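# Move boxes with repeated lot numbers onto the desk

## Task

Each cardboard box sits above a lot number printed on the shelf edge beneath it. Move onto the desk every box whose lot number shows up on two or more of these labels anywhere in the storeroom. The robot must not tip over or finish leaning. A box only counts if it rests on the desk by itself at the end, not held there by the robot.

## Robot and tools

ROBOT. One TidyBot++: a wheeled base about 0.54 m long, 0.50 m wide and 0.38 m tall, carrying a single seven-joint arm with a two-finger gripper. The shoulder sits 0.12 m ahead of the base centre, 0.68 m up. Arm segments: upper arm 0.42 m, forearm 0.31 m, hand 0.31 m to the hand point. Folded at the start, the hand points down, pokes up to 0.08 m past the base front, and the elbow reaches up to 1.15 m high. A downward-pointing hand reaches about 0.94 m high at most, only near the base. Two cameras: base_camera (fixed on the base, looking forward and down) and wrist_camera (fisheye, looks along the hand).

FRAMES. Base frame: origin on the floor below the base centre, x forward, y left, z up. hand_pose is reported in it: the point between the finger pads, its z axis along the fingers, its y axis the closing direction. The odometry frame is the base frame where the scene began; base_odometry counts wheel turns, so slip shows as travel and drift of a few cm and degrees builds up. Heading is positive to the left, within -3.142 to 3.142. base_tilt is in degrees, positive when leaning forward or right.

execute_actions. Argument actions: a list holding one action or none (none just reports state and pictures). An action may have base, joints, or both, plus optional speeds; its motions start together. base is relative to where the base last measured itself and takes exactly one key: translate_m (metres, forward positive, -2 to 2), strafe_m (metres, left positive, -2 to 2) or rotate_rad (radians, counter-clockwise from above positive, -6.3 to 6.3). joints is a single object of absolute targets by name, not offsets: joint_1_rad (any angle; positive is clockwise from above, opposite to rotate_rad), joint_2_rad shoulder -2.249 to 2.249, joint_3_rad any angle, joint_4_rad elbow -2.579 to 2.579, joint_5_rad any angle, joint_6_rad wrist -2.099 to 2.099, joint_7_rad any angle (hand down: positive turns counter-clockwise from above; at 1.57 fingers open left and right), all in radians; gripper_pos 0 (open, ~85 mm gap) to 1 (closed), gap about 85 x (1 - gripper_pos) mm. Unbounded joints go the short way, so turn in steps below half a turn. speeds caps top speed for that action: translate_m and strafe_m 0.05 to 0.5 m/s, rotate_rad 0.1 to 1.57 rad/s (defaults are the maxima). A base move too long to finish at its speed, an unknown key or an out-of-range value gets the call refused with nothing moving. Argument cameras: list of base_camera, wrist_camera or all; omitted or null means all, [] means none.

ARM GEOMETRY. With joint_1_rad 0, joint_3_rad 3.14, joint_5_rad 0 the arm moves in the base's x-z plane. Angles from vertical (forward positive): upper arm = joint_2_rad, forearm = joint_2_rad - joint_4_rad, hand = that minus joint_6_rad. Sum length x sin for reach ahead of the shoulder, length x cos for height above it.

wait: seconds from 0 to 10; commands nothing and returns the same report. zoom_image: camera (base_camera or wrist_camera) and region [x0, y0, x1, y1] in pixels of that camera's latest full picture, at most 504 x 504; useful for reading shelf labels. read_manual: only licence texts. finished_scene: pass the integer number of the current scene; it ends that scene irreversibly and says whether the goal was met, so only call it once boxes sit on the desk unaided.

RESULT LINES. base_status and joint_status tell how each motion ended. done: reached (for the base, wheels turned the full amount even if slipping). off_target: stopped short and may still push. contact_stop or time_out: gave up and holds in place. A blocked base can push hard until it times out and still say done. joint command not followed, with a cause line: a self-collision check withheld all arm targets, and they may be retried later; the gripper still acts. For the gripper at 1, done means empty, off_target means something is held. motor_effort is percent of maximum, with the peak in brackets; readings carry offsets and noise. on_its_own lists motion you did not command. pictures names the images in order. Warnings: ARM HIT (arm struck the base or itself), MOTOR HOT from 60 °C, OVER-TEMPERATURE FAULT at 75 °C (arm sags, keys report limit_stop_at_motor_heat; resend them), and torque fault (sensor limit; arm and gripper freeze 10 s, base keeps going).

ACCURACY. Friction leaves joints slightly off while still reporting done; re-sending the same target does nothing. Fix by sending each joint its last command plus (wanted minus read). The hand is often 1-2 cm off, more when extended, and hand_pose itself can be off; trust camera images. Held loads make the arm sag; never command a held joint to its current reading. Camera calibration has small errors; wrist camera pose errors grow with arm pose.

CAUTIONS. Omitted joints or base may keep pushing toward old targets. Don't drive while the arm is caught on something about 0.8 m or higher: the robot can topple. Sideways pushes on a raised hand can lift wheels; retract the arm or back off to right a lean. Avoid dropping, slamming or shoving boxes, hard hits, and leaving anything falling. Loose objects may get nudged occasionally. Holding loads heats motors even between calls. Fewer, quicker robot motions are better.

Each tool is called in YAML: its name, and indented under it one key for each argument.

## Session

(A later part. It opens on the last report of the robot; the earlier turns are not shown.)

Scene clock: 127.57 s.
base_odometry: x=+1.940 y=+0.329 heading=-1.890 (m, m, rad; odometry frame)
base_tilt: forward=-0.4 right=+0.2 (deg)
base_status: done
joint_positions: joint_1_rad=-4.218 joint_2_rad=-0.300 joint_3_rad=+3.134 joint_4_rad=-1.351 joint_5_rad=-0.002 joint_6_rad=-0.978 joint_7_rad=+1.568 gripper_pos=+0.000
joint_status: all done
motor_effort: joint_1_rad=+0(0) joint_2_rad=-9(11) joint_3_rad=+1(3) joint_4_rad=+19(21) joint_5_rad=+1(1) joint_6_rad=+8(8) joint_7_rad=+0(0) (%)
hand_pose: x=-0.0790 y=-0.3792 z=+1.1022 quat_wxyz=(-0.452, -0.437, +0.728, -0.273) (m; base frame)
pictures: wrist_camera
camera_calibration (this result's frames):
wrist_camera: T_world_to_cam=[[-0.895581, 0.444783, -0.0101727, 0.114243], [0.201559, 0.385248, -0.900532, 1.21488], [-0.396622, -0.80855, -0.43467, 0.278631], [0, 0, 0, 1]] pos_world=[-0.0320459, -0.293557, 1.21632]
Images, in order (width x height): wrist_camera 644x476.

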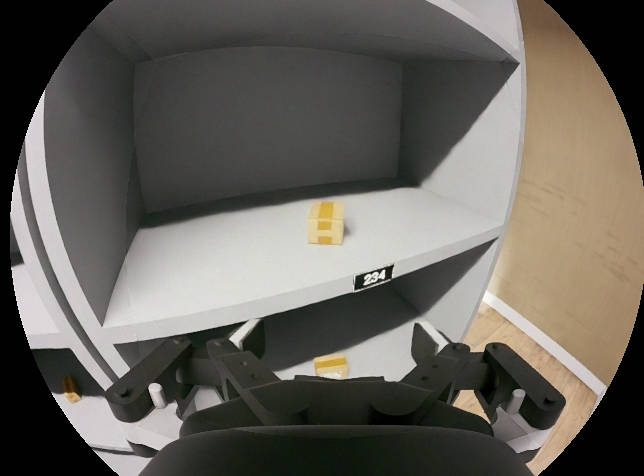

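execute_actions:
  actions:
    - {"joints":{"joint_1_rad":2.015,"joint_2_rad":0.29,"joint_4_rad":-1.03,"joint_6_rad":-0.685}}
  cameras: ["wrist_camera"]

Scene clock: 131.10 s.
base_odometry: x=+1.940 y=+0.328 heading=-1.890 (m, m, rad; odometry frame)
base_tilt: forward=-0.3 right=+0.2 (deg)
base_status: not commanded
joint_positions: joint_1_rad=-4.241 joint_2_rad=+0.286 joint_3_rad=+3.134 joint_4_rad=-1.048 joint_5_rad=-0.002 joint_6_rad=-0.706 joint_7_rad=+1.568 gripper_pos=+0.000
joint_status: all done
motor_effort: joint_1_rad=+0(1) joint_2_rad=-33(36) joint_3_rad=+0(0) joint_4_rad=+20(22) joint_5_rad=+0(1) joint_6_rad=+7(8) joint_7_rad=+0(0) (%)
hand_pose: x=-0.1944 y=-0.6280 z=+1.0189 quat_wxyz=(-0.444, -0.446, +0.726, -0.277) (m; base frame)
pictures: wrist_camera
camera_calibration (this result's frames):
wrist_camera: T_world_to_cam=[[-0.905322, 0.424469, -0.0147499, 0.110694], [0.200351, 0.396179, -0.896048, 1.26105], [-0.374501, -0.814167, -0.443713, 0.00545693], [0, 0, 0, 1]] pos_world=[-0.150396, -0.542147, 1.13402]
Images, in order (width x height): wrist_camera 644x476.

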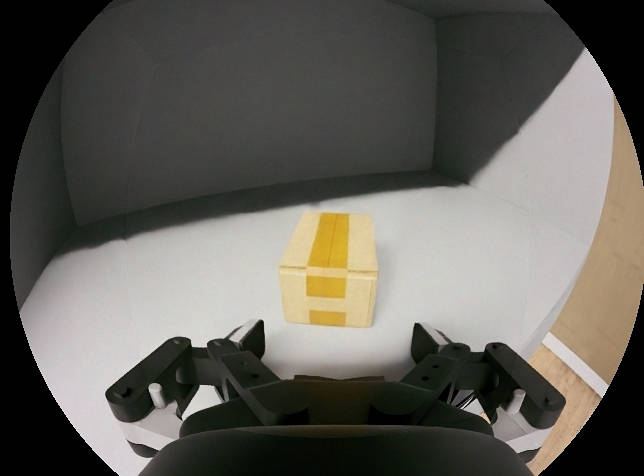

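execute_actions:
  actions:
    - {"joints":{"joint_1_rad":2.006,"joint_2_rad":0.482,"joint_4_rad":-0.73,"joint_6_rad":-0.815}}
  cameras: ["wrist_camera"]

Scene clock: 133.27 s.
base_odometry: x=+1.940 y=+0.328 heading=-1.890 (m, m, rad; odometry frame)
base_tilt: forward=-0.3 right=+0.2 (deg)
base_status: not commanded
joint_positions: joint_1_rad=-4.249 joint_2_rad=+0.467 joint_3_rad=+3.134 joint_4_rad=-0.747 joint_5_rad=-0.002 joint_6_rad=-0.795 joint_7_rad=+1.568 gripper_pos=+0.000
joint_status: all done
motor_effort: joint_1_rad=+0(0) joint_2_rad=-38(41) joint_3_rad=+0(0) joint_4_rad=+20(21) joint_5_rad=+1(0) joint_6_rad=+8(8) joint_7_rad=+0(0) (%)
hand_pose: x=-0.2184 y=-0.6873 z=+1.0359 quat_wxyz=(-0.454, -0.444, +0.717, -0.286) (m; base frame)
pictures: wrist_camera
camera_calibration (this result's frames):
wrist_camera: T_world_to_cam=[[-0.908601, 0.417394, -0.015075, 0.109174], [0.185883, 0.371789, -0.909517, 1.29863], [-0.374022, -0.829189, -0.415394, -0.0838877], [0, 0, 0, 1]] pos_world=[-0.173573, -0.597943, 1.14792]
Images, in order (width x height): wrist_camera 644x476.

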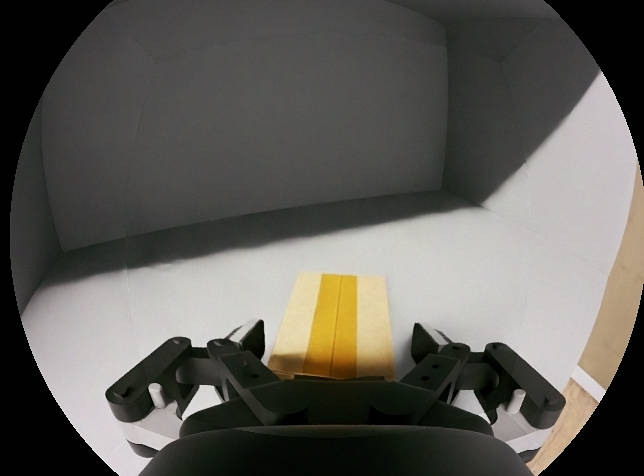

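execute_actions:
  actions:
    - {"joints":{"joint_2_rad":0.505}}
  cameras: ["wrist_camera"]

Scene clock: 134.13 s.
base_odometry: x=+1.940 y=+0.328 heading=-1.890 (m, m, rad; odometry frame)
base_tilt: forward=-0.3 right=+0.3 (deg)
base_status: not commanded
joint_positions: joint_1_rad=-4.249 joint_2_rad=+0.483 joint_3_rad=+3.134 joint_4_rad=-0.745 joint_5_rad=-0.002 joint_6_rad=-0.795 joint_7_rad=+1.568 gripper_pos=+0.000
joint_status: all done
motor_effort: joint_1_rad=+1(0) joint_2_rad=-39(40) joint_3_rad=+0(0) joint_4_rad=+20(21) joint_5_rad=+1(0) joint_6_rad=+8(8) joint_7_rad=+0(0) (%)
hand_pose: x=-0.2210 y=-0.6926 z=+1.0239 quat_wxyz=(-0.449, -0.446, +0.721, -0.283) (m; base frame)
pictures: wrist_camera
camera_calibration (this result's frames):
wrist_camera: T_world_to_cam=[[-0.908495, 0.417604, -0.0155811, 0.109485], [0.192017, 0.384035, -0.903132, 1.29352], [-0.371168, -0.823483, -0.429081, -0.0756328], [0, 0, 0, 1]] pos_world=[-0.176983, -0.604759, 1.13747]
Images, in order (width x height): wrist_camera 644x476.

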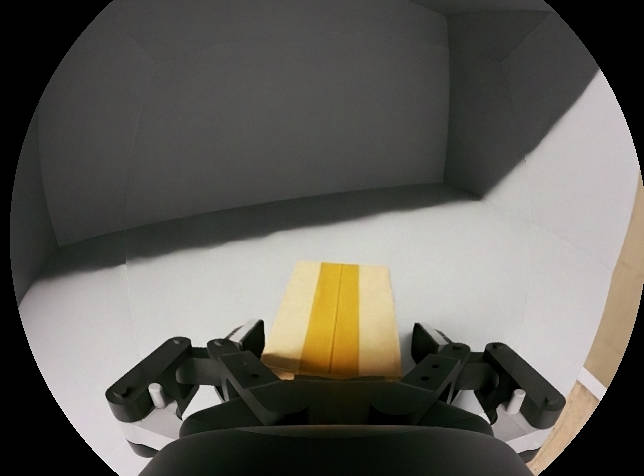

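execute_actions:
  actions:
    - {"joints":{"gripper_pos":1.0}}
  cameras: []

execute_actions:
  actions:
    - {"joints":{"joint_2_rad":-0.45,"joint_4_rad":-1.45,"joint_6_rad":-1.0}}
  cameras: ["wrist_camera"]

Scene clock: 135.47 s.
base_odometry: x=+1.940 y=+0.328 heading=-1.890 (m, m, rad; odometry frame)
base_tilt: forward=-0.3 right=+0.3 (deg)
base_status: not commanded
joint_positions: joint_1_rad=-4.249 joint_2_rad=+0.484 joint_3_rad=+3.134 joint_4_rad=-0.744 joint_5_rad=-0.002 joint_6_rad=-0.795 joint_7_rad=+1.568 gripper_pos=+0.350
joint_status: gripper_pos off_target (ended at +0.350, target +1.000)
motor_effort: joint_1_rad=+0(1) joint_2_rad=-39(40) joint_3_rad=+0(0) joint_4_rad=+20(21) joint_5_rad=+0(0) joint_6_rad=+7(8) joint_7_rad=+0(0) (%)
hand_pose: x=-0.2208 y=-0.6927 z=+1.0243 quat_wxyz=(-0.449, -0.446, +0.721, -0.283) (m; base frame)
pictures: none
No camera images: the call's "cameras" was empty. Leave "cameras" out to get every camera's image.

Scene clock: 137.70 s.
base_odometry: x=+1.940 y=+0.328 heading=-1.890 (m, m, rad; odometry frame)
base_tilt: forward=-0.3 right=+0.2 (deg)
base_status: not commanded
joint_positions: joint_1_rad=-4.249 joint_2_rad=-0.428 joint_3_rad=+3.134 joint_4_rad=-1.439 joint_5_rad=-0.002 joint_6_rad=-0.986 joint_7_rad=+1.568 gripper_pos=+0.350
joint_status: all done
motor_effort: joint_1_rad=+0(0) joint_2_rad=-6(42) joint_3_rad=+1(0) joint_4_rad=+20(23) joint_5_rad=+0(0) joint_6_rad=+8(9) joint_7_rad=+0(0) (%)
hand_pose: x=-0.0436 y=-0.3380 z=+1.1033 quat_wxyz=(-0.460, -0.444, +0.713, -0.287) (m; base frame)
pictures: wrist_camera
camera_calibration (this result's frames):
wrist_camera: T_world_to_cam=[[-0.909046, 0.41661, -0.00841381, 0.115529], [0.175478, 0.364423, -0.914551, 1.20019], [-0.377945, -0.832845, -0.404383, 0.285645], [0, 0, 0, 1]] pos_world=[0.00237322, -0.247609, 1.21411]
Images, in order (width x height): wrist_camera 644x476.

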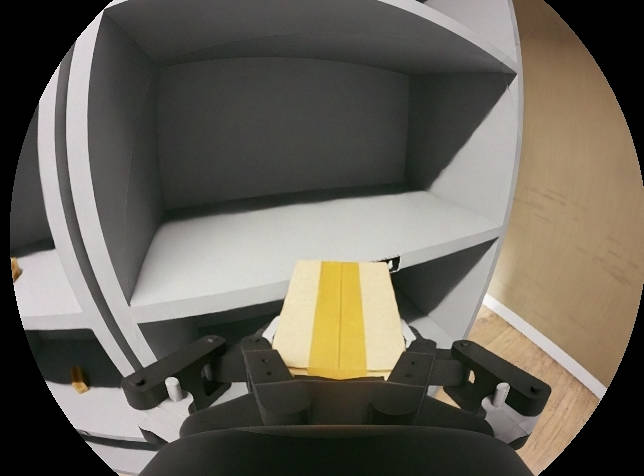

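execute_actions:
  actions:
    - {"base":{"translate_m":-1.2},"joints":{"joint_1_rad":0.9,"joint_2_rad":-0.6,"joint_6_rad":-0.8}}

Scene clock: 141.90 s.
base_odometry: x=+2.315 y=+1.468 heading=-1.889 (m, m, rad; odometry frame)
base_tilt: forward=-0.3 right=+0.2 (deg)
base_status: done
joint_positions: joint_1_rad=-5.358 joint_2_rad=-0.579 joint_3_rad=+3.134 joint_4_rad=-1.439 joint_5_rad=-0.002 joint_6_rad=-0.826 joint_7_rad=+1.568 gripper_pos=+0.350
joint_status: all done
motor_effort: joint_1_rad=+0(0) joint_2_rad=+0(6) joint_3_rad=+2(2) joint_4_rad=+19(20) joint_5_rad=+1(1) joint_6_rad=+10(9) joint_7_rad=+0(0) (%)
hand_pose: x=+0.3145 y=-0.2495 z=+1.2035 quat_wxyz=(-0.295, -0.669, +0.331, -0.597) (m; base frame)
pictures: base_camera, wrist_camera
camera_calibration (this result's frames):
wrist_camera: T_world_to_cam=[[-0.776748, -0.629811, 0.000953246, 0.0910699], [-0.0673176, 0.0815179, -0.994396, 1.29862], [0.626204, -0.772459, -0.105716, -0.125034], [0, 0, 0, 1]] pos_world=[0.236455, -0.145087, 1.27803]
Images, in order (width x height): base_camera 644x364, wrist_camera 644x476.

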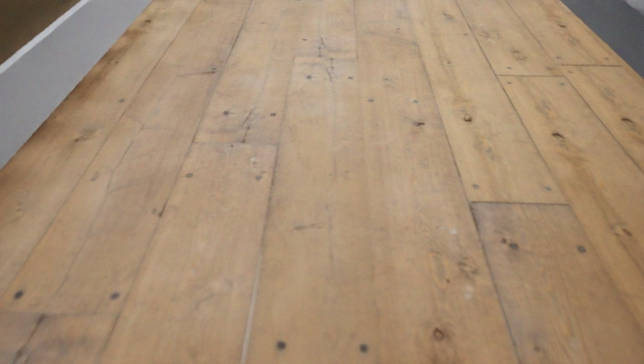

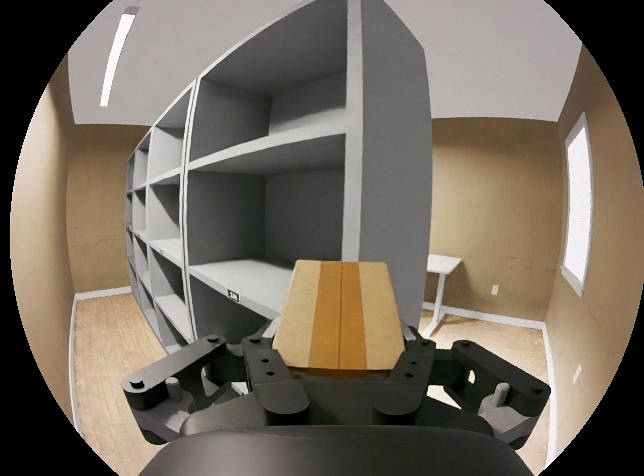

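execute_actions:
  actions:
    - {"base":{"strafe_m":-2.0},"joints":{"joint_1_rad":1.59,"joint_2_rad":-0.07,"joint_4_rad":-1.9,"joint_6_rad":-0.15}}

Scene clock: 147.70 s.
base_odometry: x=+0.416 y=+2.096 heading=-1.890 (m, m, rad; odometry frame)
base_tilt: forward=-0.3 right=+0.3 (deg)
base_status: done
joint_positions: joint_1_rad=-4.715 joint_2_rad=-0.076 joint_3_rad=+3.133 joint_4_rad=-1.892 joint_5_rad=-0.002 joint_6_rad=-0.173 joint_7_rad=+1.568 gripper_pos=+0.350
joint_status: all done
motor_effort: joint_1_rad=+1(1) joint_2_rad=-20(23) joint_3_rad=+1(4) joint_4_rad=+22(24) joint_5_rad=+1(1) joint_6_rad=+9(10) joint_7_rad=+0(0) (%)
hand_pose: x=+0.1271 y=-0.5573 z=+0.8990 quat_wxyz=(-0.382, -0.595, +0.591, -0.389) (m; base frame)
pictures: base_camera, wrist_camera
camera_calibration (this result's frames):
wrist_camera: T_world_to_cam=[[-0.999249, -0.0370701, -0.0112811, 0.121602], [-0.00438714, 0.397499, -0.917592, 1.10733], [0.0384995, -0.916854, -0.397363, -0.0211579], [0, 0, 0, 1]] pos_world=[0.127183, -0.455053, 1.00904]
Images, in order (width x height): base_camera 644x364, wrist_camera 644x476.

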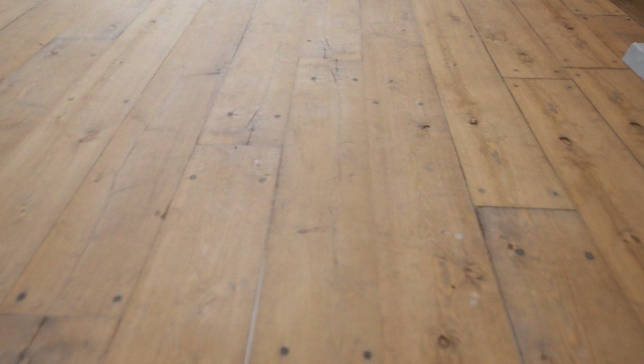

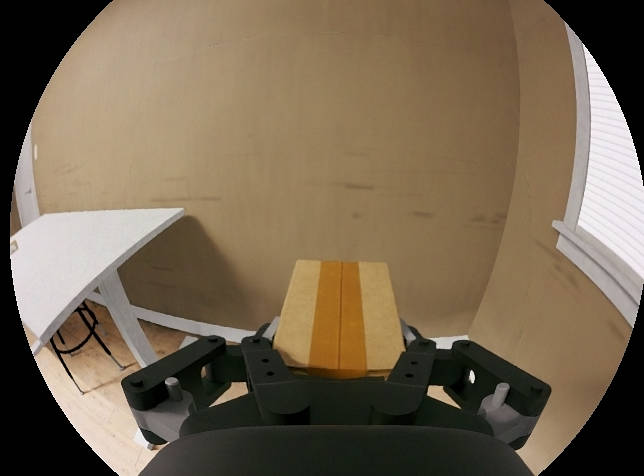

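execute_actions:
  actions:
    - {"base":{"translate_m":0.85},"joints":{"joint_2_rad":0.35,"joint_4_rad":-1.70,"joint_6_rad":0.072}}
  cameras: ["wrist_camera"]

Scene clock: 151.27 s.
base_odometry: x=+0.149 y=+1.289 heading=-1.890 (m, m, rad; odometry frame)
base_tilt: forward=-0.3 right=+0.3 (deg)
base_status: done
joint_positions: joint_1_rad=-4.712 joint_2_rad=+0.347 joint_3_rad=+3.132 joint_4_rad=-1.722 joint_5_rad=-0.002 joint_6_rad=+0.046 joint_7_rad=+1.568 gripper_pos=+0.350
joint_status: all done
motor_effort: joint_1_rad=+1(4) joint_2_rad=-34(37) joint_3_rad=+0(2) joint_4_rad=+20(21) joint_5_rad=+0(0) joint_6_rad=+9(9) joint_7_rad=+0(0) (%)
hand_pose: x=+0.1259 y=-0.6990 z=+0.7914 quat_wxyz=(-0.372, -0.600, +0.599, -0.379) (m; base frame)
pictures: wrist_camera
camera_calibration (this result's frames):
wrist_camera: T_world_to_cam=[[-0.99933, -0.0329388, -0.0159357, 0.120455], [0.000257654, 0.429161, -0.903228, 1.07515], [0.0365902, -0.902627, -0.428865, -0.158634], [0, 0, 0, 1]] pos_world=[0.125902, -0.600633, 0.904994]
Images, in order (width x height): wrist_camera 644x476.

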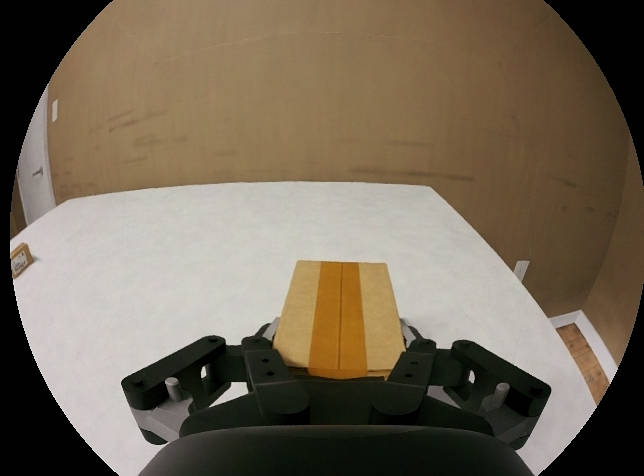

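execute_actions:
  actions:
    - {"joints":{"joint_2_rad":0.445,"joint_6_rad":0.158}}
  cameras: []

Scene clock: 152.47 s.
base_odometry: x=+0.149 y=+1.289 heading=-1.890 (m, m, rad; odometry frame)
base_tilt: forward=-0.3 right=+0.3 (deg)
base_status: not commanded
joint_positions: joint_1_rad=-4.712 joint_2_rad=+0.438 joint_3_rad=+3.132 joint_4_rad=-1.718 joint_5_rad=-0.002 joint_6_rad=+0.135 joint_7_rad=+1.568 gripper_pos=+0.350
joint_status: all done
motor_effort: joint_1_rad=+0(1) joint_2_rad=-37(39) joint_3_rad=+0(0) joint_4_rad=+19(20) joint_5_rad=+0(0) joint_6_rad=+8(9) joint_7_rad=+0(0) (%)
hand_pose: x=+0.1258 y=-0.7206 z=+0.7540 quat_wxyz=(-0.372, -0.599, +0.599, -0.379) (m; base frame)
pictures: none
No camera images: the call's "cameras" was empty. Leave "cameras" out to get every camera's image.

execute_actions:
  actions:
    - {"joints":{"joint_2_rad":0.475}}
  cameras: []

Scene clock: 153.20 s.
base_odometry: x=+0.149 y=+1.289 heading=-1.890 (m, m, rad; odometry frame)
base_tilt: forward=-0.3 right=+0.2 (deg)
base_status: not commanded
joint_positions: joint_1_rad=-4.712 joint_2_rad=+0.445 joint_3_rad=+3.132 joint_4_rad=-1.712 joint_5_rad=-0.002 joint_6_rad=+0.139 joint_7_rad=+1.568 gripper_pos=+0.350
joint_status: all done
motor_effort: joint_1_rad=+0(0) joint_2_rad=-35(37) joint_3_rad=+0(0) joint_4_rad=+18(19) joint_5_rad=+0(0) joint_6_rad=+7(9) joint_7_rad=+0(0) (%)
hand_pose: x=+0.1258 y=-0.7235 z=+0.7532 quat_wxyz=(-0.373, -0.598, +0.598, -0.380) (m; base frame)
pictures: none
No camera images: the call's "cameras" was empty. Leave "cameras" out to get every camera's image.

execute_actions:
  actions:
    - {"joints":{"joint_2_rad":0.445,"joint_4_rad":-1.712,"joint_6_rad":0.139,"gripper_pos":0}}
  cameras: []

execute_actions:
  actions:
    - {"base":{"strafe_m":0.25},"joints":{"joint_2_rad":0.1,"joint_6_rad":-0.1}}
  cameras: ["wrist_camera"]

Scene clock: 154.60 s.
base_odometry: x=+0.149 y=+1.289 heading=-1.890 (m, m, rad; odometry frame)
base_tilt: forward=-0.3 right=+0.2 (deg)
base_status: not commanded
joint_positions: joint_1_rad=-4.712 joint_2_rad=+0.445 joint_3_rad=+3.132 joint_4_rad=-1.712 joint_5_rad=-0.002 joint_6_rad=+0.139 joint_7_rad=+1.568 gripper_pos=+0.000
joint_status: all done
motor_effort: joint_1_rad=+1(0) joint_2_rad=-36(38) joint_3_rad=+0(0) joint_4_rad=+18(19) joint_5_rad=+0(0) joint_6_rad=+8(9) joint_7_rad=+0(0) (%)
hand_pose: x=+0.1258 y=-0.7235 z=+0.7534 quat_wxyz=(-0.373, -0.598, +0.598, -0.380) (m; base frame)
pictures: none
No camera images: the call's "cameras" was empty. Leave "cameras" out to get every camera's image.

Scene clock: 156.40 s.
base_odometry: x=+0.387 y=+1.210 heading=-1.890 (m, m, rad; odometry frame)
base_tilt: forward=-0.3 right=+0.3 (deg)
base_status: done
joint_positions: joint_1_rad=-4.712 joint_2_rad=+0.090 joint_3_rad=+3.132 joint_4_rad=-1.712 joint_5_rad=-0.002 joint_6_rad=-0.080 joint_7_rad=+1.568 gripper_pos=+0.000
joint_status: all done
motor_effort: joint_1_rad=+0(1) joint_2_rad=-26(40) joint_3_rad=+1(0) joint_4_rad=+21(21) joint_5_rad=+1(0) joint_6_rad=+8(8) joint_7_rad=+0(0) (%)
hand_pose: x=+0.1259 y=-0.6400 z=+0.9334 quat_wxyz=(-0.413, -0.573, +0.570, -0.420) (m; base frame)
pictures: wrist_camera
camera_calibration (this result's frames):
wrist_camera: T_world_to_cam=[[-0.999326, -0.0353277, -0.00996971, 0.117646], [-0.00101636, 0.298124, -0.954527, 1.14224], [0.0366934, -0.953873, -0.297959, -0.199574], [0, 0, 0, 1]] pos_world=[0.126051, -0.526741, 1.03201]
Images, in order (width x height): wrist_camera 644x476.

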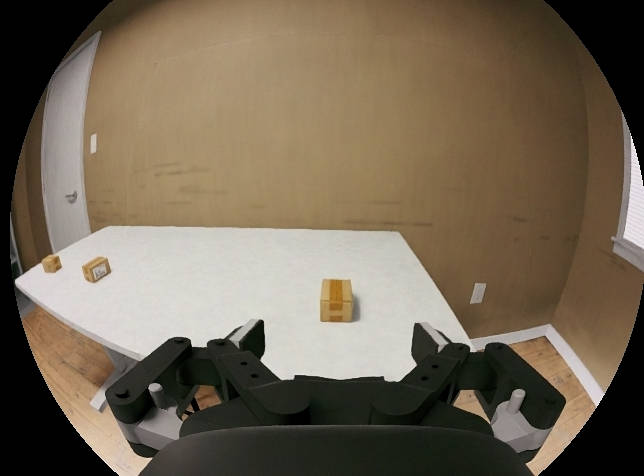

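All three 234 boxes are on the desk.

finished_scene:
  scene: 1

The scene is finished: the task was done.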